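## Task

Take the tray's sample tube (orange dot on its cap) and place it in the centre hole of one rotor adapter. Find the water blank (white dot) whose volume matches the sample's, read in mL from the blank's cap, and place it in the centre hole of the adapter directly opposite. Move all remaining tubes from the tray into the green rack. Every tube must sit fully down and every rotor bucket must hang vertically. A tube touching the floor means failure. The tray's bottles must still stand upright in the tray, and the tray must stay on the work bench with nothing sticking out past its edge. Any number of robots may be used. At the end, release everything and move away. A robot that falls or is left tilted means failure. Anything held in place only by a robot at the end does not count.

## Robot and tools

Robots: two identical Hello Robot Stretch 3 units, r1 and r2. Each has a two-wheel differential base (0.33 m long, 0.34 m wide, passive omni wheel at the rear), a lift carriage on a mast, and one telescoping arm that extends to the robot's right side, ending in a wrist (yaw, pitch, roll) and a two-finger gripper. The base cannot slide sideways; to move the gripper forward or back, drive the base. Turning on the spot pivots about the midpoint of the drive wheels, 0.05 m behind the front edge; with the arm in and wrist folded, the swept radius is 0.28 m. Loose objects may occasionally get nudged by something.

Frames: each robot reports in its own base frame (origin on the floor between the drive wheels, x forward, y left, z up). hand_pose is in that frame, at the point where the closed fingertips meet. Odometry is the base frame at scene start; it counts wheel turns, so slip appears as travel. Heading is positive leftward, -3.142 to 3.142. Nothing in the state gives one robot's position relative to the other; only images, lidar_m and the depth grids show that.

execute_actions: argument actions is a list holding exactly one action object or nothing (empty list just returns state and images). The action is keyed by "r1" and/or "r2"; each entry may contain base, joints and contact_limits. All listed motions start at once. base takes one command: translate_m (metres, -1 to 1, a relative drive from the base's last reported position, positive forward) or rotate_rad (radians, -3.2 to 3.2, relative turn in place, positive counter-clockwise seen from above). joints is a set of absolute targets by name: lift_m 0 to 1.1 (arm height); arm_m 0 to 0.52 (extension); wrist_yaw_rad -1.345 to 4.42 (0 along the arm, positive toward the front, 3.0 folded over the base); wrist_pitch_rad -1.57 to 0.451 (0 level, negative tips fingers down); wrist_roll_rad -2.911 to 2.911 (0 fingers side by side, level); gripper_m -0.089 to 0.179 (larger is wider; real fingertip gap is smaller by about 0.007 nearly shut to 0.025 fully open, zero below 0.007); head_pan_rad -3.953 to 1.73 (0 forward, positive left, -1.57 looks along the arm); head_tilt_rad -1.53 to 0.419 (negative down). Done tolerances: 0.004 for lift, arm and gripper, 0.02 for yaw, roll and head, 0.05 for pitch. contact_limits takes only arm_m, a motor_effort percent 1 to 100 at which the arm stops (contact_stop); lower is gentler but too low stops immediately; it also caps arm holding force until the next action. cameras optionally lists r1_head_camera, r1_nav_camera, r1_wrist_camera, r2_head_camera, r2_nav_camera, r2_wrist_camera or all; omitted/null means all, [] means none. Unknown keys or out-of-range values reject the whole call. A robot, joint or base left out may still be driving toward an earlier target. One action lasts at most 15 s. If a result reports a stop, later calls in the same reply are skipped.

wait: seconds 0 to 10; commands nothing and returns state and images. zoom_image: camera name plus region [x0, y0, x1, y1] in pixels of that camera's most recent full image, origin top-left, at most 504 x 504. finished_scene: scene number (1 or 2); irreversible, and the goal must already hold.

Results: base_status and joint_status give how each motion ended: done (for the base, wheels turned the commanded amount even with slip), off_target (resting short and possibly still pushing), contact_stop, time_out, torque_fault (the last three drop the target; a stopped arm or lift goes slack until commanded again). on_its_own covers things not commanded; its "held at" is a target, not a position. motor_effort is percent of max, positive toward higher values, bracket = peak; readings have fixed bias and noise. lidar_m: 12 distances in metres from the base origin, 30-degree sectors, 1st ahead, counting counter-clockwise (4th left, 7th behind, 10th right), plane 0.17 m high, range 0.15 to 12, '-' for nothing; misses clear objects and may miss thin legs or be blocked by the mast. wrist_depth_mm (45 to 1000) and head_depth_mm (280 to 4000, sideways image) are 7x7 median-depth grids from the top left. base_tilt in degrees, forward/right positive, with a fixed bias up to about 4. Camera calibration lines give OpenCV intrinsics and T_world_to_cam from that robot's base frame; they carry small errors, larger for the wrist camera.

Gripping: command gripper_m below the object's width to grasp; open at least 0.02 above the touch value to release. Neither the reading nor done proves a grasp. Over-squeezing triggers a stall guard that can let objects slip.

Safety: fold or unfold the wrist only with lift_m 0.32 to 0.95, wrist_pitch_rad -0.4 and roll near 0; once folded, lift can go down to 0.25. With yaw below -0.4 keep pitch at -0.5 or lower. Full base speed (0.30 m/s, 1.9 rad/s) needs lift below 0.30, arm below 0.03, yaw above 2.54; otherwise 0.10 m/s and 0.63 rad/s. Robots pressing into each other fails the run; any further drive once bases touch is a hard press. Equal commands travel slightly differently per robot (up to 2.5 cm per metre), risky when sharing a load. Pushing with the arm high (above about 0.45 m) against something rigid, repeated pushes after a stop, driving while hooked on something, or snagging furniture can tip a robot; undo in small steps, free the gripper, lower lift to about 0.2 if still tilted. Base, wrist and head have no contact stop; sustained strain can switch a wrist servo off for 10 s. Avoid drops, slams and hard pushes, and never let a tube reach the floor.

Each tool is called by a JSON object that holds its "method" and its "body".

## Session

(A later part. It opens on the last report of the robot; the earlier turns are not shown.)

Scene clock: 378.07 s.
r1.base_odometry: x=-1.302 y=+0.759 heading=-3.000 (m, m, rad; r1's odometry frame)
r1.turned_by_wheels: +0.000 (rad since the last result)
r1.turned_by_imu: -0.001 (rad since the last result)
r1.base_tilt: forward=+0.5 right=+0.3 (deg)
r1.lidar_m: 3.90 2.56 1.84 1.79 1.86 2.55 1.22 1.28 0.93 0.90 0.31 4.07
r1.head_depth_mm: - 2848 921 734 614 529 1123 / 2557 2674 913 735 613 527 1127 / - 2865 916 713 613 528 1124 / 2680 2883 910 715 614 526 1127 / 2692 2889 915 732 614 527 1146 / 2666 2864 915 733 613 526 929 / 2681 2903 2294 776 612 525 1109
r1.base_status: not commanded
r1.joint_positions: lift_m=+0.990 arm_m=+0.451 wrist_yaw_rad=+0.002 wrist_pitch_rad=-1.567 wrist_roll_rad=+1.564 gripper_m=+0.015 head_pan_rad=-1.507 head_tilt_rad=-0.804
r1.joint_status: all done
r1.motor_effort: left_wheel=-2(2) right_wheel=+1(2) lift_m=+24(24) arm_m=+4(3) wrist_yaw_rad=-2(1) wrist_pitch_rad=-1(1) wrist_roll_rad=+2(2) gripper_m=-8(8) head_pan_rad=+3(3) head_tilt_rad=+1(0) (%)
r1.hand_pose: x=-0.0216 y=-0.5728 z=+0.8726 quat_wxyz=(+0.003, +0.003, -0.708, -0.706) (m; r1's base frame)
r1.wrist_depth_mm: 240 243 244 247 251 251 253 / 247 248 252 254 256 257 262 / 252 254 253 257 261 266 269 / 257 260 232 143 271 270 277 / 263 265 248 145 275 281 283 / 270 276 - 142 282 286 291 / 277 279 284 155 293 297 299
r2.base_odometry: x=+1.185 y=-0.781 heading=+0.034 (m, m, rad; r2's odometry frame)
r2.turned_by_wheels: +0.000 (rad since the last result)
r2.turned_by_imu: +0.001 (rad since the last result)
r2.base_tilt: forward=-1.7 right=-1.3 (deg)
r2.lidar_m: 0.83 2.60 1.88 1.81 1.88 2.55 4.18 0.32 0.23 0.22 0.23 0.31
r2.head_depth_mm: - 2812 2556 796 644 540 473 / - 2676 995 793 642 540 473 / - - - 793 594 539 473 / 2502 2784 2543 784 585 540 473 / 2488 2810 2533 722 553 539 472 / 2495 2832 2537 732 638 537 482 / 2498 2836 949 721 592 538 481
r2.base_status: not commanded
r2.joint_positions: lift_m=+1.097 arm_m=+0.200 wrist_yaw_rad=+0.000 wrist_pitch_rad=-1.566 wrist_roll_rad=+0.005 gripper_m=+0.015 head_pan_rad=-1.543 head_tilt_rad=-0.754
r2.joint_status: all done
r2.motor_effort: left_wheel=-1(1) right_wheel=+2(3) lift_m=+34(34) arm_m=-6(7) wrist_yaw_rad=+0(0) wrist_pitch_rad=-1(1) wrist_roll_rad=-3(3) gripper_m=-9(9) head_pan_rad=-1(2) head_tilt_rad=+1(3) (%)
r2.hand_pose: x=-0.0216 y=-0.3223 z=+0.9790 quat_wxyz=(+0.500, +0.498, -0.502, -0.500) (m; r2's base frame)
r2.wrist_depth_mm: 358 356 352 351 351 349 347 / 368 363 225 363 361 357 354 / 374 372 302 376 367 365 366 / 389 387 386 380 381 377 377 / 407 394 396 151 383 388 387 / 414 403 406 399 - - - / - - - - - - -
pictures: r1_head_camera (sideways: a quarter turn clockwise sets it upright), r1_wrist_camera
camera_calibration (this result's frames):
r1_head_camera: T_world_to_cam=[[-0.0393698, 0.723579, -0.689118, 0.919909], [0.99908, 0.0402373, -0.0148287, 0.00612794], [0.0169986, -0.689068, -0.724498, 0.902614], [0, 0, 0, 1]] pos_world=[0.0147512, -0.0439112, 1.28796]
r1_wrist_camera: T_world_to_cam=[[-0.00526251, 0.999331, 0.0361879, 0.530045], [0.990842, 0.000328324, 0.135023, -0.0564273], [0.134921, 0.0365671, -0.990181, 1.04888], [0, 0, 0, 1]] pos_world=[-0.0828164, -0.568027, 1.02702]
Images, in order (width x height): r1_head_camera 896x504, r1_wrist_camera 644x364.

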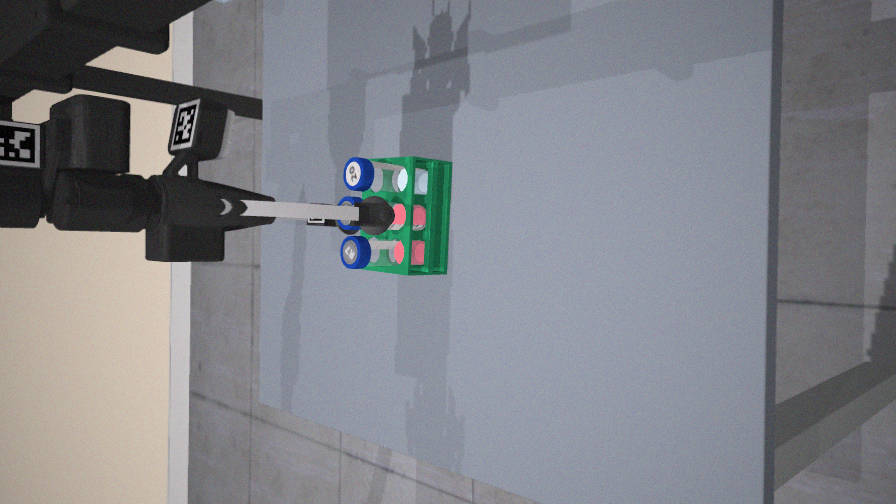

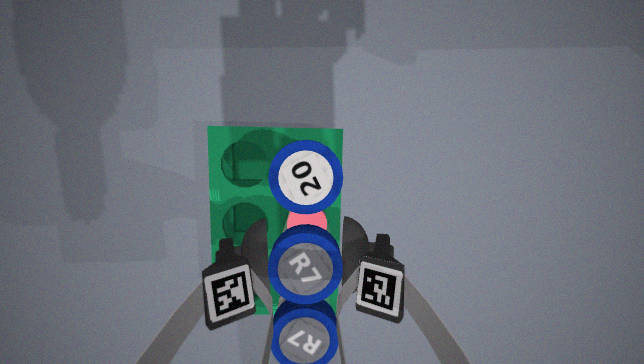

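{"method": "execute_actions", "body": {"actions": [{"r1":{"joints":{"gripper_m":0.065}}}], "cameras": []}}

{"method": "execute_actions", "body": {"actions": [{"r1":{"joints":{"lift_m":1.1}}}], "cameras": []}}

{"method": "execute_actions", "body": {"actions": [{"r1":{"joints":{"arm_m":0.02}},"r2":{"base":{"translate_m":-0.289}}}], "cameras": []}}

{"method": "execute_actions", "body": {"actions": [{"r2":{"joints":{"arm_m":0.41}}}], "cameras": []}}

{"method": "execute_actions", "body": {"actions": [{"r2":{"joints":{"lift_m":1.055}}}], "cameras": ["r2_wrist_camera","r2_head_camera"]}}

Scene clock: 385.23 s.
r1.base_odometry: x=-1.302 y=+0.759 heading=-3.000 (m, m, rad; r1's odometry frame)
r1.turned_by_wheels: +0.000 (rad since the last result)
r1.turned_by_imu: -0.001 (rad since the last result)
r1.base_tilt: forward=+0.5 right=+0.2 (deg)
r1.lidar_m: 3.89 2.55 1.84 1.79 1.86 2.55 1.23 1.28 0.93 0.90 0.31 4.06
r1.head_depth_mm: - 2887 912 736 613 527 1125 / 2596 2639 916 737 614 529 1134 / - 2868 916 710 615 529 1125 / 2664 2869 918 716 613 525 1124 / 2658 2899 908 737 613 526 1146 / 2630 2913 914 735 613 526 933 / 2641 2853 2262 778 614 526 1108
r1.base_status: not commanded
r1.joint_positions: lift_m=+0.990 arm_m=+0.451 wrist_yaw_rad=+0.002 wrist_pitch_rad=-1.567 wrist_roll_rad=+1.564 gripper_m=+0.065 head_pan_rad=-1.507 head_tilt_rad=-0.804
r1.joint_status: all done
r1.motor_effort: left_wheel=-2(1) right_wheel=+2(2) lift_m=+23(23) arm_m=+3(3) wrist_yaw_rad=-1(0) wrist_pitch_rad=-1(1) wrist_roll_rad=+2(2) gripper_m=+1(80) head_pan_rad=+3(3) head_tilt_rad=+1(0) (%)
r1.hand_pose: x=-0.0216 y=-0.5728 z=+0.8726 quat_wxyz=(+0.003, +0.003, -0.708, -0.706) (m; r1's base frame)
r1.wrist_depth_mm: 239 241 245 249 251 256 254 / 245 247 250 253 257 258 261 / 250 253 253 257 264 268 269 / 259 261 230 143 266 273 275 / 265 267 240 159 275 278 284 / 272 273 215 154 - 288 290 / 275 279 285 155 291 297 301
r2.base_odometry: x=+1.185 y=-0.781 heading=+0.034 (m, m, rad; r2's odometry frame)
r2.turned_by_wheels: +0.000 (rad since the last result)
r2.turned_by_imu: +0.001 (rad since the last result)
r2.base_tilt: forward=-1.7 right=-1.4 (deg)
r2.lidar_m: 0.83 2.59 1.88 1.81 1.87 2.54 4.16 0.32 0.23 0.22 0.23 0.31
r2.head_depth_mm: - 2805 2568 795 643 539 473 / - 2682 997 793 642 539 473 / - - - 794 593 539 474 / 2476 2741 2555 780 584 539 472 / 2484 2831 2526 723 553 539 473 / 2493 2822 2556 731 637 539 482 / 2484 2809 951 722 592 537 481
r2.base_status: not commanded
r2.joint_positions: lift_m=+1.097 arm_m=+0.200 wrist_yaw_rad=+0.000 wrist_pitch_rad=-1.566 wrist_roll_rad=+0.005 gripper_m=+0.015 head_pan_rad=-1.543 head_tilt_rad=-0.754
r2.joint_status: not commanded
r2.motor_effort: left_wheel=-2(1) right_wheel=+3(2) lift_m=+34(34) arm_m=-6(6) wrist_yaw_rad=-1(0) wrist_pitch_rad=-1(1) wrist_roll_rad=-3(3) gripper_m=-8(8) head_pan_rad=-2(1) head_tilt_rad=+3(1) (%)
r2.hand_pose: x=-0.0216 y=-0.3223 z=+0.9790 quat_wxyz=(+0.500, +0.498, -0.502, -0.500) (m; r2's base frame)
r2.wrist_depth_mm: 357 356 352 352 350 348 344 / 366 360 228 360 358 357 353 / 376 369 300 370 369 367 365 / 389 385 382 384 378 375 379 / 405 400 394 151 389 383 388 / 412 409 408 402 - - - / - - - - - - -
pictures: none
No camera images: the call's "cameras" was empty. Leave "cameras" out to get every camera's image.

Scene clock: 387.07 s.
r1.base_odometry: x=-1.302 y=+0.759 heading=-3.000 (m, m, rad; r1's odometry frame)
r1.turned_by_wheels: +0.000 (rad since the last result)
r1.turned_by_imu: +0.000 (rad since the last result)
r1.base_tilt: forward=+0.6 right=+0.2 (deg)
r1.lidar_m: 3.90 2.55 1.84 1.79 1.86 2.55 1.22 1.28 0.93 0.90 0.31 4.04
r1.head_depth_mm: 2651 2855 915 732 615 528 1130 / 2538 2776 915 733 614 528 1123 / 2705 2910 882 710 613 526 1123 / 2748 2880 916 714 614 526 1121 / 2671 2886 915 734 614 525 1140 / 2670 2899 913 733 610 527 925 / 2672 2867 2268 775 612 527 1107
r1.base_status: not commanded
r1.joint_positions: lift_m=+1.100 arm_m=+0.451 wrist_yaw_rad=+0.002 wrist_pitch_rad=-1.567 wrist_roll_rad=+1.564 gripper_m=+0.065 head_pan_rad=-1.507 head_tilt_rad=-0.804
r1.joint_status: all done
r1.motor_effort: left_wheel=-1(1) right_wheel=+1(2) lift_m=+34(35) arm_m=+3(3) wrist_yaw_rad=+0(1) wrist_pitch_rad=-1(1) wrist_roll_rad=+2(2) gripper_m=+0(1) head_pan_rad=+3(3) head_tilt_rad=+2(1) (%)
r1.hand_pose: x=-0.0216 y=-0.5728 z=+0.9821 quat_wxyz=(+0.003, +0.003, -0.708, -0.706) (m; r1's base frame)
r1.wrist_depth_mm: 338 342 344 352 357 360 365 / 349 351 354 358 360 367 375 / 354 359 363 368 374 379 381 / 364 372 374 313 387 387 395 / 373 379 375 323 390 394 - / 384 391 393 396 - 404 - / 395 398 405 409 415 417 -
r2.base_odometry: x=+1.185 y=-0.781 heading=+0.034 (m, m, rad; r2's odometry frame)
r2.turned_by_wheels: +0.000 (rad since the last result)
r2.turned_by_imu: +0.000 (rad since the last result)
r2.base_tilt: forward=-1.6 right=-1.3 (deg)
r2.lidar_m: 0.83 2.59 1.89 1.81 1.87 2.55 4.17 0.32 0.23 0.22 0.23 0.31
r2.head_depth_mm: - 2801 2537 796 643 540 473 / - 2665 997 795 643 539 473 / - - - 794 594 539 474 / 2498 2767 2539 782 585 539 474 / 2490 2832 2524 722 553 539 473 / 2491 2818 2515 731 639 539 482 / 2478 2837 953 724 592 537 481
r2.base_status: not commanded
r2.joint_positions: lift_m=+1.097 arm_m=+0.200 wrist_yaw_rad=+0.000 wrist_pitch_rad=-1.566 wrist_roll_rad=+0.005 gripper_m=+0.015 head_pan_rad=-1.543 head_tilt_rad=-0.754
r2.joint_status: not commanded
r2.motor_effort: left_wheel=-1(2) right_wheel=+3(2) lift_m=+34(34) arm_m=-6(6) wrist_yaw_rad=+0(1) wrist_pitch_rad=-1(1) wrist_roll_rad=-4(3) gripper_m=-8(8) head_pan_rad=-1(2) head_tilt_rad=+2(2) (%)
r2.hand_pose: x=-0.0216 y=-0.3223 z=+0.9790 quat_wxyz=(+0.500, +0.498, -0.502, -0.500) (m; r2's base frame)
r2.wrist_depth_mm: 354 357 344 354 352 347 350 / 366 362 225 361 361 357 356 / 374 372 300 373 371 364 365 / 389 391 386 378 380 376 372 / 400 395 394 151 390 388 386 / 414 406 413 404 - - - / - - - - - - -
pictures: none
No camera images: the call's "cameras" was empty. Leave "cameras" out to get every camera's image.

Scene clock: 391.43 s.
r1.base_odometry: x=-1.302 y=+0.759 heading=-3.000 (m, m, rad; r1's odometry frame)
r1.turned_by_wheels: +0.000 (rad since the last result)
r1.turned_by_imu: -0.001 (rad since the last result)
r1.base_tilt: forward=+0.5 right=+0.2 (deg)
r1.lidar_m: 3.89 2.55 1.84 1.79 1.86 2.54 1.22 1.28 0.93 0.90 0.31 4.09
r1.head_depth_mm: - - - - 599 528 1125 / - - - - - 516 1124 / 686 - - - - 515 - / 2529 1327 932 - - 528 1117 / 2681 2840 914 734 597 526 1134 / 2677 2907 914 735 613 526 929 / 2709 2897 2289 778 612 527 1100
r1.base_status: not commanded
r1.joint_positions: lift_m=+1.100 arm_m=+0.020 wrist_yaw_rad=+0.002 wrist_pitch_rad=-1.567 wrist_roll_rad=+1.564 gripper_m=+0.065 head_pan_rad=-1.507 head_tilt_rad=-0.803
r1.joint_status: all done
r1.motor_effort: left_wheel=-2(1) right_wheel=+3(2) lift_m=+34(34) arm_m=-3(4) wrist_yaw_rad=-1(1) wrist_pitch_rad=-1(1) wrist_roll_rad=+3(3) gripper_m=+0(2) head_pan_rad=+3(2) head_tilt_rad=+2(1) (%)
r1.hand_pose: x=-0.0216 y=-0.1419 z=+0.9821 quat_wxyz=(+0.003, +0.003, -0.708, -0.706) (m; r1's base frame)
r1.wrist_depth_mm: 342 342 353 - - - - / 350 354 359 - - - - / 359 367 366 - - - - / 365 373 371 - - - - / 373 382 379 - - - - / 385 386 402 - - - - / 392 398 411 - - - -
r2.base_odometry: x=+0.896 y=-0.791 heading=+0.034 (m, m, rad; r2's odometry frame)
r2.turned_by_wheels: +0.000 (rad since the last result)
r2.turned_by_imu: +0.002 (rad since the last result)
r2.base_tilt: forward=-1.7 right=-1.3 (deg)
r2.lidar_m: 0.85 2.58 1.88 1.80 1.87 2.55 3.87 0.32 0.23 0.22 0.23 0.32
r2.head_depth_mm: - 2798 2563 796 645 539 473 / - 2774 996 795 642 540 473 / - - - 708 593 539 473 / 2445 2775 2573 726 640 539 473 / 2493 2806 2549 793 642 538 482 / 2494 2832 2543 792 641 538 482 / 2516 2861 2545 767 640 538 481
r2.base_status: done
r2.joint_positions: lift_m=+1.097 arm_m=+0.200 wrist_yaw_rad=+0.000 wrist_pitch_rad=-1.566 wrist_roll_rad=+0.005 gripper_m=+0.015 head_pan_rad=-1.543 head_tilt_rad=-0.754
r2.joint_status: not commanded
r2.motor_effort: left_wheel=-2(5) right_wheel=+1(3) lift_m=+34(34) arm_m=-6(6) wrist_yaw_rad=+0(0) wrist_pitch_rad=-1(1) wrist_roll_rad=-3(3) gripper_m=-8(8) head_pan_rad=-1(2) head_tilt_rad=+2(3) (%)
r2.hand_pose: x=-0.0216 y=-0.3223 z=+0.9790 quat_wxyz=(+0.500, +0.498, -0.502, -0.500) (m; r2's base frame)
r2.wrist_depth_mm: 363 355 353 359 349 348 348 / 366 366 365 362 364 356 360 / 376 378 379 373 377 369 371 / 385 393 386 378 379 379 - / 403 401 393 151 388 386 - / 411 411 405 406 - - - / - - - - - - -
pictures: none
No camera images: the call's "cameras" was empty. Leave "cameras" out to get every camera's image.

Scene clock: 394.23 s.
r1.base_odometry: x=-1.302 y=+0.759 heading=-3.000 (m, m, rad; r1's odometry frame)
r1.turned_by_wheels: +0.000 (rad since the last result)
r1.turned_by_imu: -0.001 (rad since the last result)
r1.base_tilt: forward=+0.5 right=+0.2 (deg)
r1.lidar_m: 3.90 2.56 1.84 1.79 1.86 2.55 1.22 1.28 0.93 0.89 0.31 4.05
r1.head_depth_mm: - - - - 601 527 1130 / - - - - - 518 1126 / 454 - - - - 517 - / 1150 2657 917 - - 527 1126 / 2659 2862 907 733 598 527 1142 / 2660 2851 915 732 615 526 929 / 2678 2813 2248 775 613 525 1106
r1.base_status: not commanded
r1.joint_positions: lift_m=+1.100 arm_m=+0.020 wrist_yaw_rad=+0.002 wrist_pitch_rad=-1.567 wrist_roll_rad=+1.564 gripper_m=+0.065 head_pan_rad=-1.507 head_tilt_rad=-0.803
r1.joint_status: not commanded
r1.motor_effort: left_wheel=-1(2) right_wheel=+2(2) lift_m=+33(34) arm_m=-4(3) wrist_yaw_rad=-1(1) wrist_pitch_rad=-1(1) wrist_roll_rad=+3(2) gripper_m=+0(1) head_pan_rad=+3(3) head_tilt_rad=+1(1) (%)
r1.hand_pose: x=-0.0216 y=-0.1419 z=+0.9821 quat_wxyz=(+0.003, +0.003, -0.708, -0.706) (m; r1's base frame)
r1.wrist_depth_mm: 342 346 347 - - - - / 350 353 358 - - - - / 357 359 366 - - - - / 371 369 375 - - - - / 376 379 387 - - - - / 389 383 401 - - - - / 392 400 404 - - - -
r2.base_odometry: x=+0.896 y=-0.791 heading=+0.034 (m, m, rad; r2's odometry frame)
r2.turned_by_wheels: +0.000 (rad since the last result)
r2.turned_by_imu: +0.001 (rad since the last result)
r2.base_tilt: forward=-1.6 right=-1.3 (deg)
r2.lidar_m: 0.85 2.58 1.87 1.81 1.87 2.55 3.88 0.32 0.23 0.22 0.23 0.32
r2.head_depth_mm: 2452 2767 2541 796 643 539 473 / 2524 2760 2545 794 642 539 473 / - 2980 2548 702 645 539 473 / 2415 2795 2527 725 642 539 473 / 2489 2796 2529 792 643 538 482 / 2494 2848 2542 791 642 538 482 / 2524 2856 2535 765 641 537 482
r2.base_status: not commanded
r2.joint_positions: lift_m=+1.097 arm_m=+0.410 wrist_yaw_rad=+0.000 wrist_pitch_rad=-1.566 wrist_roll_rad=+0.005 gripper_m=+0.015 head_pan_rad=-1.543 head_tilt_rad=-0.754
r2.joint_status: all done
r2.motor_effort: left_wheel=-2(2) right_wheel=+3(2) lift_m=+34(34) arm_m=+4(5) wrist_yaw_rad=+0(0) wrist_pitch_rad=-1(1) wrist_roll_rad=-3(3) gripper_m=-8(8) head_pan_rad=-2(1) head_tilt_rad=+2(2) (%)
r2.hand_pose: x=-0.0216 y=-0.5316 z=+0.9790 quat_wxyz=(+0.500, +0.498, -0.502, -0.501) (m; r2's base frame)
r2.wrist_depth_mm: 355 360 354 352 347 350 348 / 364 360 368 357 361 355 359 / 378 373 369 253 362 369 366 / 384 392 382 322 374 374 - / 391 394 393 150 390 387 - / 391 406 400 403 - 399 - / 421 419 422 416 413 407 -
pictures: none
No camera images: the call's "cameras" was empty. Leave "cameras" out to get every camera's image.

Scene clock: 395.43 s.
r1.base_odometry: x=-1.302 y=+0.759 heading=-3.000 (m, m, rad; r1's odometry frame)
r1.turned_by_wheels: +0.000 (rad since the last result)
r1.turned_by_imu: +0.000 (rad since the last result)
r1.base_tilt: forward=+0.6 right=+0.2 (deg)
r1.lidar_m: 3.90 2.55 1.84 1.79 1.86 2.54 1.22 1.28 0.93 0.90 0.31 4.08
r1.head_depth_mm: - - - - 600 529 1128 / - - - - - 517 1126 / 490 - - - - 516 - / 1164 2621 899 - - 529 1130 / 2678 2893 913 733 599 526 1142 / 2686 2890 912 732 612 526 928 / 2665 2899 2262 776 612 527 1096
r1.base_status: not commanded
r1.joint_positions: lift_m=+1.100 arm_m=+0.020 wrist_yaw_rad=+0.002 wrist_pitch_rad=-1.567 wrist_roll_rad=+1.564 gripper_m=+0.065 head_pan_rad=-1.507 head_tilt_rad=-0.803
r1.joint_status: not commanded
r1.motor_effort: left_wheel=-1(1) right_wheel=+2(2) lift_m=+33(34) arm_m=-4(4) wrist_yaw_rad=-1(1) wrist_pitch_rad=-1(1) wrist_roll_rad=+3(2) gripper_m=+0(0) head_pan_rad=+2(2) head_tilt_rad=+1(2) (%)
r1.hand_pose: x=-0.0216 y=-0.1419 z=+0.9821 quat_wxyz=(+0.003, +0.003, -0.708, -0.706) (m; r1's base frame)
r1.wrist_depth_mm: 341 343 349 - - - - / 347 349 357 - - - - / 360 360 367 - - - - / 368 371 379 - - - - / 373 380 383 - - - - / 382 389 399 - - - - / 397 398 402 - - - -
r2.base_odometry: x=+0.896 y=-0.791 heading=+0.034 (m, m, rad; r2's odometry frame)
r2.turned_by_wheels: +0.000 (rad since the last result)
r2.turned_by_imu: +0.000 (rad since the last result)
r2.base_tilt: forward=-1.7 right=-1.3 (deg)
r2.lidar_m: 0.85 2.59 1.88 1.81 1.87 2.54 3.89 0.32 0.23 0.22 0.23 0.31
r2.head_depth_mm: 2492 2772 2561 794 643 539 473 / - 2822 2563 793 642 539 474 / - - 2564 684 643 539 474 / 2407 2777 1388 726 641 540 474 / 2507 2817 2552 791 641 538 483 / 2507 2835 2547 793 641 538 482 / 2516 2871 2557 766 640 537 481
r2.base_status: not commanded
r2.joint_positions: lift_m=+1.055 arm_m=+0.410 wrist_yaw_rad=+0.000 wrist_pitch_rad=-1.566 wrist_roll_rad=+0.005 gripper_m=+0.015 head_pan_rad=-1.543 head_tilt_rad=-0.754
r2.joint_status: all done
r2.motor_effort: left_wheel=-2(2) right_wheel=+2(2) lift_m=+20(35) arm_m=+4(4) wrist_yaw_rad=-1(0) wrist_pitch_rad=-1(1) wrist_roll_rad=-3(3) gripper_m=-8(9) head_pan_rad=-2(2) head_tilt_rad=+1(2) (%)
r2.hand_pose: x=-0.0216 y=-0.5316 z=+0.9377 quat_wxyz=(+0.500, +0.498, -0.502, -0.501) (m; r2's base frame)
r2.wrist_depth_mm: 319 321 318 314 311 309 308 / 329 322 326 323 319 318 318 / 340 334 333 215 221 328 324 / 350 342 338 279 335 335 334 / 356 352 349 151 346 345 340 / 363 363 362 360 - 354 354 / 377 375 375 368 367 361 365
pictures: r2_head_camera (sideways: a quarter turn clockwise sets it upright), r2_wrist_camera
camera_calibration (this result's frames):
r2_head_camera: T_world_to_cam=[[-0.0206791, 0.649093, -0.760428, 1.00555], [0.999258, 0.0381276, 0.00537144, -0.0107473], [0.0324799, -0.759753, -0.6494, 0.800302], [0, 0, 0, 1]] pos_world=[0.00553954, -0.0442558, 1.28442]
r2_wrist_camera: T_world_to_cam=[[-0.998801, 0.0321882, -0.0368914, 0.0358953], [0.0251273, 0.98371, 0.177999, 0.390774], [0.0420198, 0.176859, -0.983339, 1.18696], [0, 0, 0, 1]] pos_world=[-0.0238428, -0.595488, 1.09895]
Images, in order (width x height): r2_head_camera 896x504, r2_wrist_camera 644x364.

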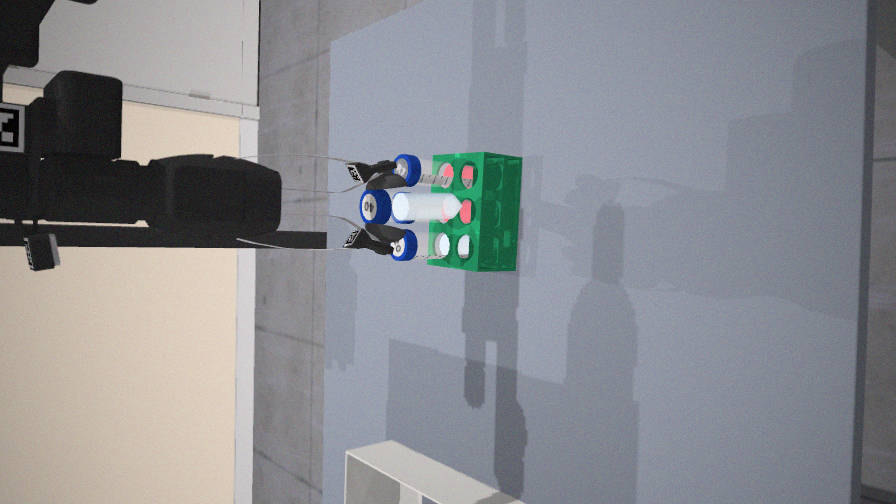

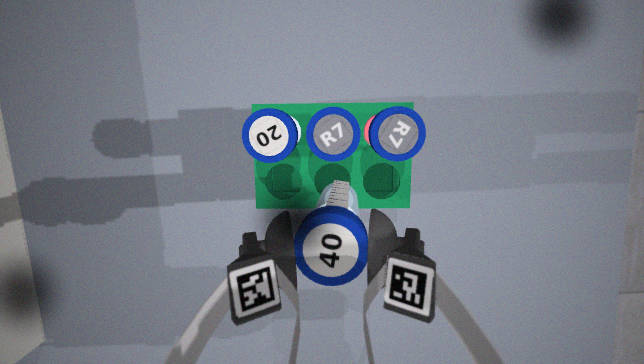

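{"method": "execute_actions", "body": {"actions": [{"r2":{"base":{"translate_m":0.004},"joints":{"lift_m":1.04}}}], "cameras": ["r2_wrist_camera","r2_head_camera","r1_head_camera"]}}

Scene clock: 398.83 s.
r1.base_odometry: x=-1.302 y=+0.759 heading=-3.000 (m, m, rad; r1's odometry frame)
r1.turned_by_wheels: +0.000 (rad since the last result)
r1.turned_by_imu: -0.001 (rad since the last result)
r1.base_tilt: forward=+0.5 right=+0.2 (deg)
r1.lidar_m: 3.90 2.55 1.83 1.79 1.86 2.54 1.22 1.28 0.93 0.90 0.31 4.04
r1.head_depth_mm: - - - - 600 527 1127 / - - - - - 517 1128 / 481 - - - - 516 - / 2576 2789 915 - - 527 1128 / 2706 2895 915 732 601 527 1148 / 2688 2893 915 737 614 526 929 / 2649 2911 2274 779 613 525 1107
r1.base_status: not commanded
r1.joint_positions: lift_m=+1.100 arm_m=+0.020 wrist_yaw_rad=+0.002 wrist_pitch_rad=-1.567 wrist_roll_rad=+1.564 gripper_m=+0.065 head_pan_rad=-1.507 head_tilt_rad=-0.803
r1.joint_status: not commanded
r1.motor_effort: left_wheel=-1(1) right_wheel=+2(2) lift_m=+34(34) arm_m=-5(4) wrist_yaw_rad=-1(1) wrist_pitch_rad=-1(1) wrist_roll_rad=+3(3) gripper_m=+1(1) head_pan_rad=+3(2) head_tilt_rad=+0(2) (%)
r1.hand_pose: x=-0.0216 y=-0.1419 z=+0.9821 quat_wxyz=(+0.003, +0.003, -0.708, -0.706) (m; r1's base frame)
r1.wrist_depth_mm: 340 345 351 - - - - / 348 351 357 - - - - / 358 361 368 - - - - / 365 374 376 - - - - / 374 380 384 - - - - / 381 390 402 - - - - / 396 396 404 - - - -
r2.base_odometry: x=+0.900 y=-0.791 heading=+0.034 (m, m, rad; r2's odometry frame)
r2.turned_by_wheels: +0.000 (rad since the last result)
r2.turned_by_imu: +0.001 (rad since the last result)
r2.base_tilt: forward=-1.7 right=-1.3 (deg)
r2.lidar_m: 0.85 2.58 1.87 1.80 1.87 2.55 3.89 0.32 0.23 0.22 0.23 0.32
r2.head_depth_mm: 2537 2770 2561 794 643 540 474 / - 2816 2554 796 643 540 473 / - - 1769 680 642 538 473 / 2367 2772 1356 724 642 538 473 / 2491 2831 2538 791 641 539 483 / 2507 2858 2548 792 641 538 483 / 2506 2866 2519 765 640 538 482
r2.base_status: done
r2.joint_positions: lift_m=+1.040 arm_m=+0.410 wrist_yaw_rad=+0.000 wrist_pitch_rad=-1.566 wrist_roll_rad=+0.005 gripper_m=+0.015 head_pan_rad=-1.543 head_tilt_rad=-0.754
r2.joint_status: all done
r2.motor_effort: left_wheel=-2(4) right_wheel=+2(6) lift_m=+19(19) arm_m=+4(4) wrist_yaw_rad=+0(0) wrist_pitch_rad=-1(1) wrist_roll_rad=-3(3) gripper_m=-8(8) head_pan_rad=-1(1) head_tilt_rad=+1(2) (%)
r2.hand_pose: x=-0.0216 y=-0.5316 z=+0.9227 quat_wxyz=(+0.500, +0.498, -0.502, -0.501) (m; r2's base frame)
r2.wrist_depth_mm: 306 305 305 300 297 296 292 / 314 310 312 310 307 306 303 / 324 323 317 197 199 311 312 / 331 329 327 262 322 322 320 / 339 339 336 151 331 326 329 / 347 349 344 344 - 339 337 / 358 359 353 355 348 348 344
pictures: r1_head_camera (sideways: a quarter turn clockwise sets it upright), r2_head_camera (sideways: a quarter turn clockwise sets it upright), r2_wrist_camera
camera_calibration (this result's frames):
r1_head_camera: T_world_to_cam=[[-0.0394056, 0.72355, -0.689146, 0.919946], [0.999078, 0.0402886, -0.0148277, 0.00612674], [0.0170361, -0.689095, -0.724471, 0.902579], [0, 0, 0, 1]] pos_world=[0.0147535, -0.0439113, 1.28796]
r2_head_camera: T_world_to_cam=[[-0.020679, 0.649093, -0.760428, 1.00555], [0.999258, 0.0381274, 0.00537144, -0.0107473], [0.0324797, -0.759753, -0.6494, 0.800302], [0, 0, 0, 1]] pos_world=[0.00553953, -0.0442558, 1.28442]
r2_wrist_camera: T_world_to_cam=[[-0.998801, 0.0321882, -0.0368913, 0.035342], [0.0251273, 0.98371, 0.177999, 0.393444], [0.0420198, 0.176859, -0.983339, 1.17221], [0, 0, 0, 1]] pos_world=[-0.0238428, -0.595488, 1.08395]
Images, in order (width x height): r1_head_camera 896x504, r2_head_camera 896x504, r2_wrist_camera 644x364.

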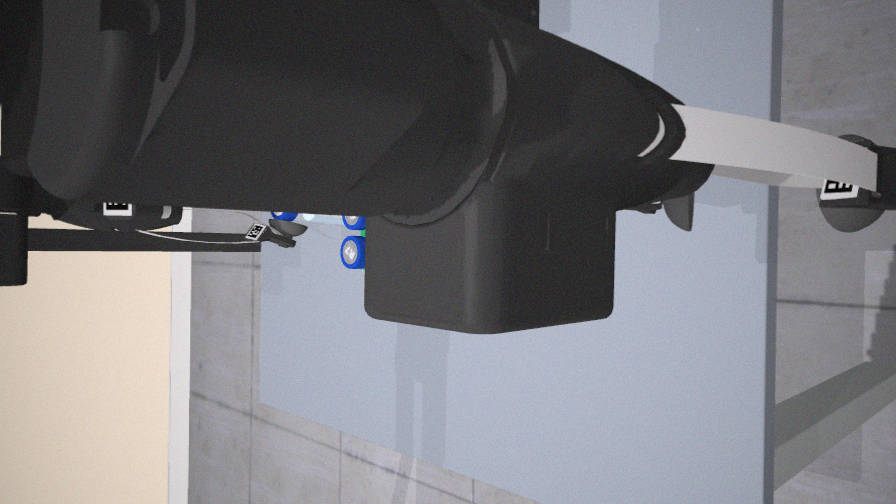

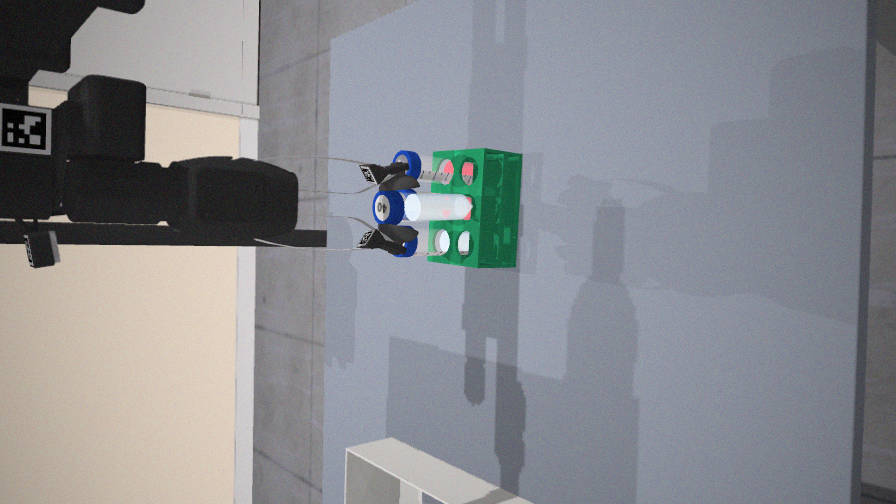

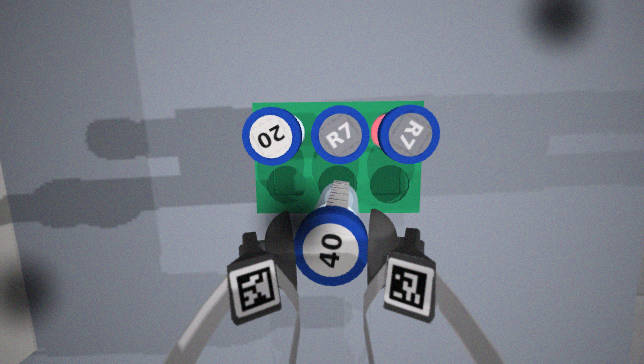

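{"method": "execute_actions", "body": {"actions": [{"r2":{"joints":{"arm_m":0.414}}}], "cameras": []}}

{"method": "execute_actions", "body": {"actions": [{"r2":{"joints":{"lift_m":0.99}}}], "cameras": ["r2_wrist_camera","r2_head_camera"]}}

Scene clock: 402.27 s.
r1.base_odometry: x=-1.302 y=+0.759 heading=-3.000 (m, m, rad; r1's odometry frame)
r1.turned_by_wheels: +0.000 (rad since the last result)
r1.turned_by_imu: -0.001 (rad since the last result)
r1.base_tilt: forward=+0.6 right=+0.2 (deg)
r1.lidar_m: 3.91 2.55 1.83 1.79 1.86 2.54 1.22 1.28 0.93 0.90 0.31 4.07
r1.head_depth_mm: - - - - 599 525 1127 / - - - - - 518 1122 / 479 - - - - 516 - / 1168 2769 915 - - 528 1128 / 2669 2903 919 734 600 525 1138 / 2685 2882 919 732 613 527 924 / 2711 2858 2226 776 611 527 1108
r1.base_status: not commanded
r1.joint_positions: lift_m=+1.100 arm_m=+0.020 wrist_yaw_rad=+0.002 wrist_pitch_rad=-1.567 wrist_roll_rad=+1.564 gripper_m=+0.065 head_pan_rad=-1.507 head_tilt_rad=-0.803
r1.joint_status: not commanded
r1.motor_effort: left_wheel=-1(2) right_wheel=+2(2) lift_m=+35(34) arm_m=-3(3) wrist_yaw_rad=-2(1) wrist_pitch_rad=-1(1) wrist_roll_rad=+2(2) gripper_m=+0(0) head_pan_rad=+3(3) head_tilt_rad=+1(0) (%)
r1.hand_pose: x=-0.0216 y=-0.1419 z=+0.9821 quat_wxyz=(+0.003, +0.003, -0.708, -0.706) (m; r1's base frame)
r1.wrist_depth_mm: 341 346 350 - - - - / 354 353 358 - - - - / 357 360 365 - - - - / 367 369 376 - - - - / 374 378 381 - - - - / 385 390 397 - - - - / 394 404 405 - - - -
r2.base_odometry: x=+0.900 y=-0.791 heading=+0.034 (m, m, rad; r2's odometry frame)
r2.turned_by_wheels: +0.000 (rad since the last result)
r2.turned_by_imu: +0.001 (rad since the last result)
r2.base_tilt: forward=-1.6 right=-1.2 (deg)
r2.lidar_m: 0.85 2.58 1.88 1.81 1.87 2.55 3.90 0.32 0.23 0.22 0.23 0.32
r2.head_depth_mm: 2520 2777 2547 795 645 540 473 / - 2818 2543 794 644 539 473 / - - 1767 681 643 539 473 / 2361 2759 1340 726 642 539 473 / 2517 2833 2539 792 642 538 482 / 2502 2835 2539 792 641 539 481 / 2503 2825 2531 766 640 537 482
r2.base_status: not commanded
r2.joint_positions: lift_m=+1.040 arm_m=+0.414 wrist_yaw_rad=+0.000 wrist_pitch_rad=-1.566 wrist_roll_rad=+0.005 gripper_m=+0.015 head_pan_rad=-1.543 head_tilt_rad=-0.754
r2.joint_status: all done
r2.motor_effort: left_wheel=-2(2) right_wheel=+2(3) lift_m=+19(19) arm_m=+4(6) wrist_yaw_rad=+1(0) wrist_pitch_rad=-1(1) wrist_roll_rad=-3(3) gripper_m=-8(9) head_pan_rad=-2(1) head_tilt_rad=+3(2) (%)
r2.hand_pose: x=-0.0216 y=-0.5356 z=+0.9227 quat_wxyz=(+0.500, +0.498, -0.502, -0.501) (m; r2's base frame)
r2.wrist_depth_mm: 303 303 304 299 301 297 294 / 309 314 310 310 304 306 303 / 321 321 316 199 253 313 311 / 331 328 325 264 317 320 318 / 341 339 334 150 331 331 332 / 351 346 346 344 - 338 336 / 357 356 353 355 351 349 347
pictures: none
No camera images: the call's "cameras" was empty. Leave "cameras" out to get every camera's image.

Scene clock: 403.60 s.
r1.base_odometry: x=-1.302 y=+0.759 heading=-3.000 (m, m, rad; r1's odometry frame)
r1.turned_by_wheels: +0.000 (rad since the last result)
r1.turned_by_imu: +0.000 (rad since the last result)
r1.base_tilt: forward=+0.6 right=+0.2 (deg)
r1.lidar_m: 3.89 2.56 1.83 1.79 1.86 2.54 1.22 1.28 0.93 0.90 0.31 4.05
r1.head_depth_mm: - - - - 598 528 1126 / - - - - - 517 1118 / 475 - - - - 515 - / 488 2767 914 - - 527 1123 / 2662 2904 916 735 599 527 1144 / 2683 2863 914 733 614 528 936 / 2655 2932 2299 776 614 527 1111
r1.base_status: not commanded
r1.joint_positions: lift_m=+1.100 arm_m=+0.020 wrist_yaw_rad=+0.002 wrist_pitch_rad=-1.567 wrist_roll_rad=+1.564 gripper_m=+0.065 head_pan_rad=-1.507 head_tilt_rad=-0.803
r1.joint_status: not commanded
r1.motor_effort: left_wheel=-2(2) right_wheel=+1(1) lift_m=+34(34) arm_m=-3(4) wrist_yaw_rad=-2(1) wrist_pitch_rad=-1(1) wrist_roll_rad=+2(2) gripper_m=+1(1) head_pan_rad=+3(3) head_tilt_rad=+1(2) (%)
r1.hand_pose: x=-0.0216 y=-0.1419 z=+0.9821 quat_wxyz=(+0.003, +0.003, -0.708, -0.706) (m; r1's base frame)
r1.wrist_depth_mm: 341 348 349 - - - - / 349 355 361 - - - - / 357 359 373 - - - - / 367 371 375 - - - - / 376 380 384 - - - - / 384 387 400 - - - - / 393 396 402 - - - -
r2.base_odometry: x=+0.900 y=-0.791 heading=+0.034 (m, m, rad; r2's odometry frame)
r2.turned_by_wheels: +0.000 (rad since the last result)
r2.turned_by_imu: +0.000 (rad since the last result)
r2.base_tilt: forward=-1.7 right=-1.3 (deg)
r2.lidar_m: 0.85 2.59 1.88 1.80 1.87 2.54 3.89 0.32 0.23 0.22 0.23 0.32
r2.head_depth_mm: 2351 2834 2561 795 643 539 473 / 2392 2870 2547 795 643 539 473 / 791 - 954 679 644 539 473 / 2373 2747 995 723 640 539 473 / 2505 2850 2548 792 641 538 482 / 2507 2865 2529 794 642 537 482 / 2512 2840 2537 763 640 537 482
r2.base_status: not commanded
r2.joint_positions: lift_m=+0.990 arm_m=+0.414 wrist_yaw_rad=+0.000 wrist_pitch_rad=-1.566 wrist_roll_rad=+0.005 gripper_m=+0.015 head_pan_rad=-1.543 head_tilt_rad=-0.754
r2.joint_status: all done
r2.motor_effort: left_wheel=-2(2) right_wheel=+2(3) lift_m=+18(19) arm_m=+3(4) wrist_yaw_rad=+0(0) wrist_pitch_rad=-1(1) wrist_roll_rad=-3(3) gripper_m=-9(9) head_pan_rad=-1(2) head_tilt_rad=+2(1) (%)
r2.hand_pose: x=-0.0216 y=-0.5356 z=+0.8728 quat_wxyz=(+0.500, +0.498, -0.502, -0.501) (m; r2's base frame)
r2.wrist_depth_mm: 257 258 255 252 253 251 249 / 265 264 259 261 258 257 257 / 273 271 150 149 148 262 261 / 282 277 272 184 212 272 270 / 287 285 282 151 277 277 277 / 295 293 292 292 - 287 285 / 304 301 301 299 297 296 294
pictures: r2_head_camera (sideways: a quarter turn clockwise sets it upright), r2_wrist_camera
camera_calibration (this result's frames):
r2_head_camera: T_world_to_cam=[[-0.0206791, 0.649093, -0.760428, 1.00555], [0.999258, 0.0381275, 0.00537144, -0.0107473], [0.0324798, -0.759753, -0.6494, 0.800302], [0, 0, 0, 1]] pos_world=[0.00553954, -0.0442558, 1.28442]
r2_wrist_camera: T_world_to_cam=[[-0.998801, 0.0321904, -0.0368914, 0.0336285], [0.0251295, 0.98371, 0.177999, 0.406282], [0.0420202, 0.176858, -0.983339, 1.12378], [0, 0, 0, 1]] pos_world=[-0.0238429, -0.599495, 1.03398]
Images, in order (width x height): r2_head_camera 896x504, r2_wrist_camera 644x364.

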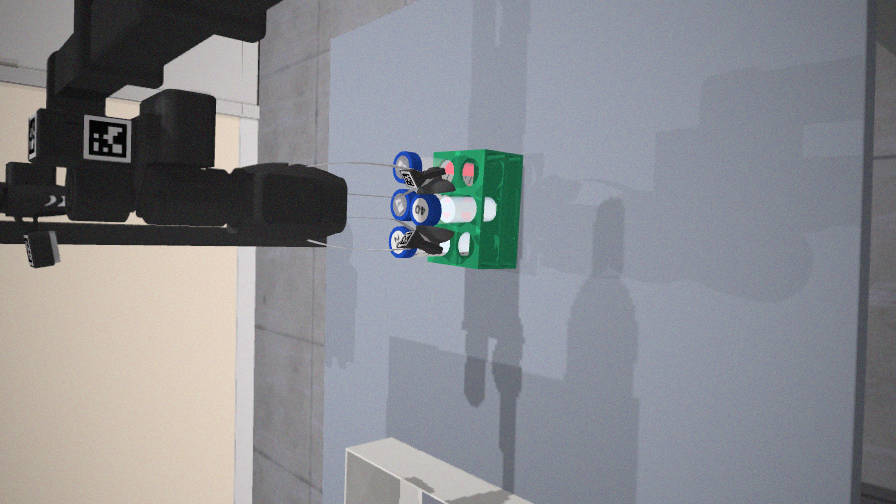

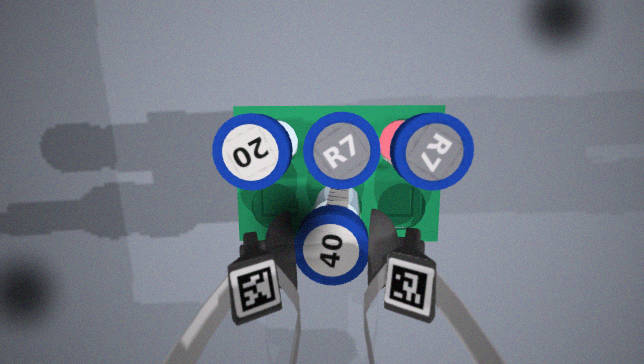

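{"method": "execute_actions", "body": {"actions": [{"r2":{"joints":{"gripper_m":0.065}}}], "cameras": []}}

{"method": "execute_actions", "body": {"actions": [{"r2":{"joints":{"lift_m":1.097}}}], "cameras": ["r2_wrist_camera","r2_head_camera"]}}

{"method": "execute_actions", "body": {"actions": [{"r2":{"joints":{"arm_m":0.1,"head_pan_rad":-0.8,"head_tilt_rad":-0.5}}}], "cameras": ["r2_head_camera"]}}

Scene clock: 407.70 s.
r1.base_odometry: x=-1.302 y=+0.759 heading=-3.000 (m, m, rad; r1's odometry frame)
r1.turned_by_wheels: +0.000 (rad since the last result)
r1.turned_by_imu: -0.001 (rad since the last result)
r1.base_tilt: forward=+0.5 right=+0.2 (deg)
r1.lidar_m: 3.92 2.55 1.84 1.79 1.86 2.54 1.22 1.28 0.93 0.90 0.31 4.06
r1.head_depth_mm: - - - - 601 527 1127 / - - - - - 517 1131 / 475 - - - - 516 - / 489 2773 883 - - 527 1126 / 2684 2904 919 735 599 527 1137 / 2672 2890 914 735 613 527 932 / 2692 2861 2276 776 613 527 1111
r1.base_status: not commanded
r1.joint_positions: lift_m=+1.100 arm_m=+0.020 wrist_yaw_rad=+0.002 wrist_pitch_rad=-1.567 wrist_roll_rad=+1.564 gripper_m=+0.065 head_pan_rad=-1.507 head_tilt_rad=-0.803
r1.joint_status: not commanded
r1.motor_effort: left_wheel=-1(2) right_wheel=+2(2) lift_m=+34(34) arm_m=-4(4) wrist_yaw_rad=-1(2) wrist_pitch_rad=-1(1) wrist_roll_rad=+1(2) gripper_m=+2(1) head_pan_rad=+3(3) head_tilt_rad=+1(0) (%)
r1.hand_pose: x=-0.0216 y=-0.1419 z=+0.9821 quat_wxyz=(+0.003, +0.003, -0.708, -0.706) (m; r1's base frame)
r1.wrist_depth_mm: 343 346 349 - - - - / 349 355 354 - - - - / 357 360 363 - - - - / 365 367 375 - - - - / 377 380 380 - - - - / 384 391 396 - - - - / 392 399 403 - - - -
r2.base_odometry: x=+0.900 y=-0.791 heading=+0.034 (m, m, rad; r2's odometry frame)
r2.turned_by_wheels: +0.000 (rad since the last result)
r2.turned_by_imu: +0.001 (rad since the last result)
r2.base_tilt: forward=-1.8 right=-1.3 (deg)
r2.lidar_m: 0.85 2.58 1.89 1.81 1.87 2.55 3.89 0.32 0.23 0.22 0.23 0.32
r2.head_depth_mm: 2376 2842 2544 794 644 539 473 / 2395 2887 2561 795 643 540 474 / 793 - 954 678 643 539 474 / 2355 2751 994 722 641 538 474 / 2502 2832 2533 791 642 539 482 / 2494 2854 2540 791 641 539 482 / 2510 2864 2522 766 640 538 482
r2.base_status: not commanded
r2.joint_positions: lift_m=+0.990 arm_m=+0.414 wrist_yaw_rad=+0.000 wrist_pitch_rad=-1.566 wrist_roll_rad=+0.005 gripper_m=+0.065 head_pan_rad=-1.543 head_tilt_rad=-0.754
r2.joint_status: all done
r2.motor_effort: left_wheel=-2(2) right_wheel=+3(3) lift_m=+19(18) arm_m=+4(4) wrist_yaw_rad=+1(1) wrist_pitch_rad=-1(1) wrist_roll_rad=-3(3) gripper_m=+1(80) head_pan_rad=-2(1) head_tilt_rad=+1(1) (%)
r2.hand_pose: x=-0.0216 y=-0.5356 z=+0.8728 quat_wxyz=(+0.500, +0.498, -0.502, -0.501) (m; r2's base frame)
r2.wrist_depth_mm: 259 255 254 253 252 250 250 / 263 263 261 258 258 257 257 / 270 270 150 149 148 263 262 / 278 278 271 165 212 271 271 / 286 286 283 157 275 281 278 / 297 294 - 290 289 286 285 / 305 304 299 300 297 294 292
pictures: none
No camera images: the call's "cameras" was empty. Leave "cameras" out to get every camera's image.

Scene clock: 409.50 s.
r1.base_odometry: x=-1.302 y=+0.759 heading=-3.000 (m, m, rad; r1's odometry frame)
r1.turned_by_wheels: +0.000 (rad since the last result)
r1.turned_by_imu: +0.000 (rad since the last result)
r1.base_tilt: forward=+0.5 right=+0.2 (deg)
r1.lidar_m: 3.90 2.56 1.84 1.79 1.86 2.54 1.22 1.28 0.93 0.90 0.31 4.04
r1.head_depth_mm: - - - - 599 528 1134 / - - - - - 517 1128 / 451 - - - - 517 - / 2556 2896 934 - - 527 1121 / 2658 2935 909 731 598 527 1139 / 2661 2904 910 733 614 525 935 / 2697 2895 2247 778 613 527 1098
r1.base_status: not commanded
r1.joint_positions: lift_m=+1.100 arm_m=+0.020 wrist_yaw_rad=+0.002 wrist_pitch_rad=-1.567 wrist_roll_rad=+1.564 gripper_m=+0.065 head_pan_rad=-1.507 head_tilt_rad=-0.803
r1.joint_status: not commanded
r1.motor_effort: left_wheel=-1(1) right_wheel=+2(2) lift_m=+34(34) arm_m=-3(4) wrist_yaw_rad=-1(1) wrist_pitch_rad=-1(1) wrist_roll_rad=+2(2) gripper_m=+0(1) head_pan_rad=+3(3) head_tilt_rad=+1(0) (%)
r1.hand_pose: x=-0.0216 y=-0.1419 z=+0.9821 quat_wxyz=(+0.003, +0.003, -0.708, -0.706) (m; r1's base frame)
r1.wrist_depth_mm: 343 346 349 - - - - / 348 355 357 - - - - / 355 363 362 - - - - / 364 372 373 - - - - / 372 379 384 - - - - / 386 390 398 - - - - / 395 399 407 - - - -
r2.base_odometry: x=+0.900 y=-0.791 heading=+0.034 (m, m, rad; r2's odometry frame)
r2.turned_by_wheels: +0.000 (rad since the last result)
r2.turned_by_imu: +0.000 (rad since the last result)
r2.base_tilt: forward=-1.7 right=-1.3 (deg)
r2.lidar_m: 0.85 2.59 1.88 1.81 1.87 2.54 3.90 0.32 0.23 0.22 0.23 0.32
r2.head_depth_mm: 2444 2780 2546 796 643 539 473 / 2537 2783 2558 794 643 539 473 / - 2964 2589 680 644 539 473 / 2374 2773 1967 727 641 540 474 / 2491 2828 2527 790 641 539 482 / 2511 2824 2535 791 640 539 482 / 2496 2838 2514 765 640 537 482
r2.base_status: not commanded
r2.joint_positions: lift_m=+1.097 arm_m=+0.414 wrist_yaw_rad=+0.000 wrist_pitch_rad=-1.566 wrist_roll_rad=+0.005 gripper_m=+0.065 head_pan_rad=-1.543 head_tilt_rad=-0.754
r2.joint_status: all done
r2.motor_effort: left_wheel=-2(2) right_wheel=+2(2) lift_m=+34(36) arm_m=+4(4) wrist_yaw_rad=+0(0) wrist_pitch_rad=-1(1) wrist_roll_rad=-3(3) gripper_m=+1(1) head_pan_rad=-2(1) head_tilt_rad=+3(3) (%)
r2.hand_pose: x=-0.0216 y=-0.5356 z=+0.9790 quat_wxyz=(+0.500, +0.498, -0.502, -0.501) (m; r2's base frame)
r2.wrist_depth_mm: 353 356 356 355 349 350 349 / 368 367 362 362 360 357 364 / 373 378 370 255 365 367 372 / 382 391 385 318 373 374 380 / 390 399 396 393 387 391 - / 384 405 - 404 398 395 - / 418 421 424 413 411 406 -
pictures: r2_head_camera (sideways: a quarter turn clockwise sets it upright), r2_wrist_camera
camera_calibration (this result's frames):
r2_head_camera: T_world_to_cam=[[-0.020679, 0.649093, -0.760428, 1.00555], [0.999258, 0.0381274, 0.00537144, -0.0107473], [0.0324797, -0.759753, -0.6494, 0.800302], [0, 0, 0, 1]] pos_world=[0.00553953, -0.0442558, 1.28442]
r2_wrist_camera: T_world_to_cam=[[-0.998801, 0.0321879, -0.0368913, 0.0375459], [0.0251271, 0.98371, 0.177999, 0.387374], [0.0420198, 0.176859, -0.983339, 1.22823], [0, 0, 0, 1]] pos_world=[-0.0238428, -0.599496, 1.1402]
Images, in order (width x height): r2_head_camera 896x504, r2_wrist_camera 644x364.

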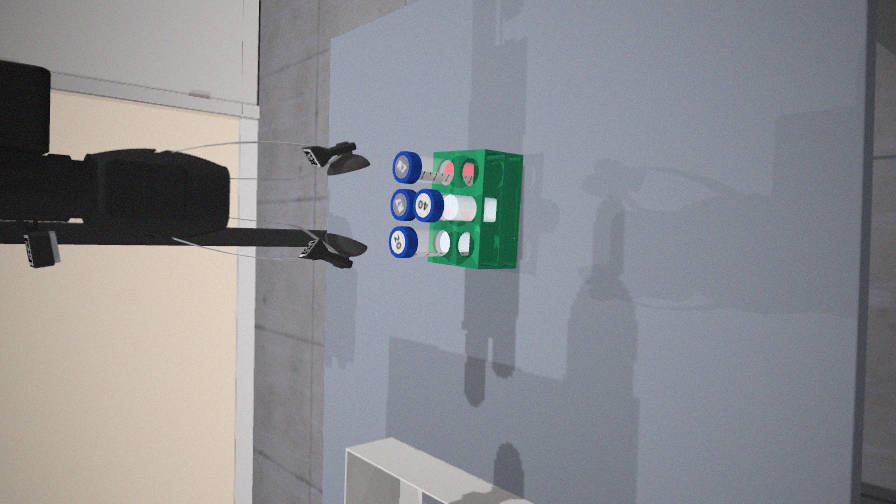

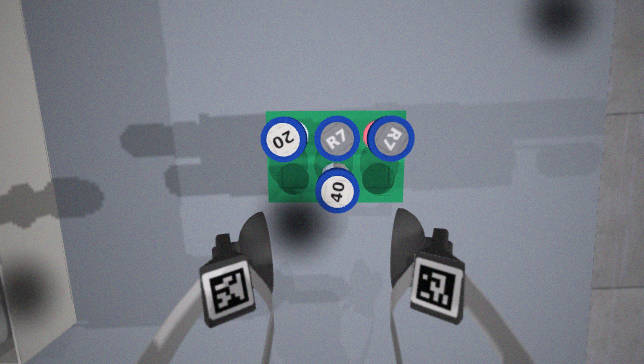

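Scene clock: 413.03 s.
r1.base_odometry: x=-1.302 y=+0.759 heading=-3.000 (m, m, rad; r1's odometry frame)
r1.turned_by_wheels: +0.000 (rad since the last result)
r1.turned_by_imu: -0.001 (rad since the last result)
r1.base_tilt: forward=+0.5 right=+0.2 (deg)
r1.lidar_m: 3.91 2.55 1.84 1.80 1.86 2.53 1.22 1.28 0.93 0.90 0.31 4.04
r1.head_depth_mm: - - - - 601 528 1125 / - - - - - 516 1118 / 2570 - - - - 516 - / 2608 2852 935 - - 525 1123 / 2658 2916 911 737 599 526 1146 / 2677 2854 912 733 615 527 933 / 2632 2892 2242 776 612 528 1097
r1.base_status: not commanded
r1.joint_positions: lift_m=+1.100 arm_m=+0.020 wrist_yaw_rad=+0.002 wrist_pitch_rad=-1.567 wrist_roll_rad=+1.564 gripper_m=+0.065 head_pan_rad=-1.507 head_tilt_rad=-0.803
r1.joint_status: not commanded
r1.motor_effort: left_wheel=-1(1) right_wheel=+2(2) lift_m=+33(34) arm_m=-4(4) wrist_yaw_rad=-1(1) wrist_pitch_rad=-1(1) wrist_roll_rad=+2(3) gripper_m=+0(0) head_pan_rad=+2(3) head_tilt_rad=+2(2) (%)
r1.hand_pose: x=-0.0216 y=-0.1419 z=+0.9821 quat_wxyz=(+0.003, +0.003, -0.708, -0.706) (m; r1's base frame)
r1.wrist_depth_mm: 340 345 348 - - - - / 352 354 357 - - - - / 358 362 367 - - - - / 366 369 377 - - - - / 374 376 385 - - - - / 387 387 398 - - - - / 389 401 405 - - - -
r2.base_odometry: x=+0.900 y=-0.791 heading=+0.034 (m, m, rad; r2's odometry frame)
r2.turned_by_wheels: +0.000 (rad since the last result)
r2.turned_by_imu: +0.001 (rad since the last result)
r2.base_tilt: forward=-1.7 right=-1.3 (deg)
r2.lidar_m: 0.85 2.59 1.88 1.81 1.87 2.54 3.90 0.32 0.23 0.22 0.23 0.32
r2.head_depth_mm: 2653 2842 3006 2902 808 652 531 / 2893 3081 3332 2842 774 652 531 / 3134 3374 3617 944 729 618 531 / 3401 3722 - 1174 807 624 529 / 3790 - - 1172 825 649 530 / - - - 1169 801 648 573 / - - - 1164 831 667 1179
r2.base_status: not commanded
r2.joint_positions: lift_m=+1.097 arm_m=+0.100 wrist_yaw_rad=+0.000 wrist_pitch_rad=-1.566 wrist_roll_rad=+0.005 gripper_m=+0.065 head_pan_rad=-0.807 head_tilt_rad=-0.507
r2.joint_status: all done
r2.motor_effort: left_wheel=-2(2) right_wheel=+2(3) lift_m=+33(34) arm_m=-6(6) wrist_yaw_rad=+1(1) wrist_pitch_rad=-1(1) wrist_roll_rad=-3(3) gripper_m=+1(0) head_pan_rad=+2(27) head_tilt_rad=+3(17) (%)
r2.hand_pose: x=-0.0216 y=-0.2223 z=+0.9790 quat_wxyz=(+0.500, +0.498, -0.502, -0.500) (m; r2's base frame)
r2.wrist_depth_mm: 356 358 359 351 352 350 351 / 371 363 364 361 365 359 360 / 374 381 375 370 371 369 374 / 391 389 385 381 377 377 - / - - - - - - - / - - - - - - - / - - - - - - -
pictures: r2_head_camera (sideways: a quarter turn clockwise sets it upright)
camera_calibration (this result's frames):
r2_head_camera: T_world_to_cam=[[-0.309185, 0.318813, -0.895971, 1.18404], [0.714145, 0.699992, 0.00263853, -0.00545142], [0.628014, -0.639037, -0.444106, 0.529575], [0, 0, 0, 1]] pos_world=[0.0374001, -0.0352538, 1.29607]
Images, in order (width x height): r2_head_camera 896x504.

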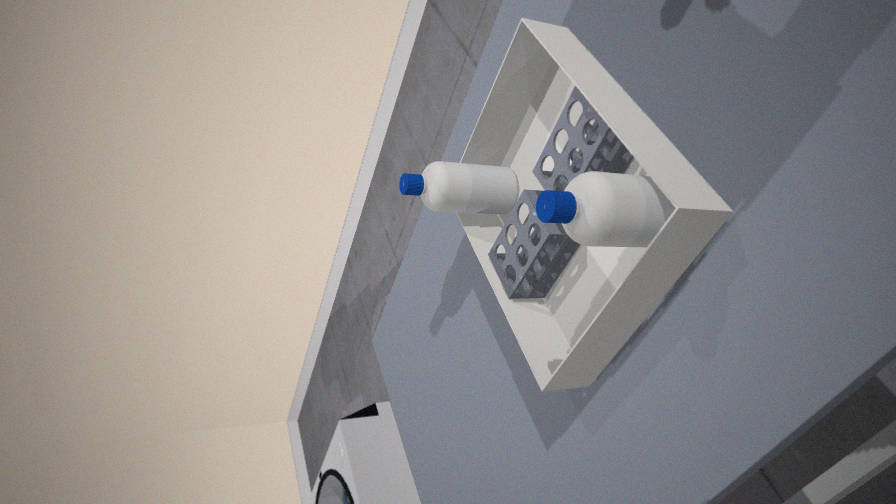

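{"method": "finished_scene", "body": {"scene": 2}}

The scene is finished: the task was done.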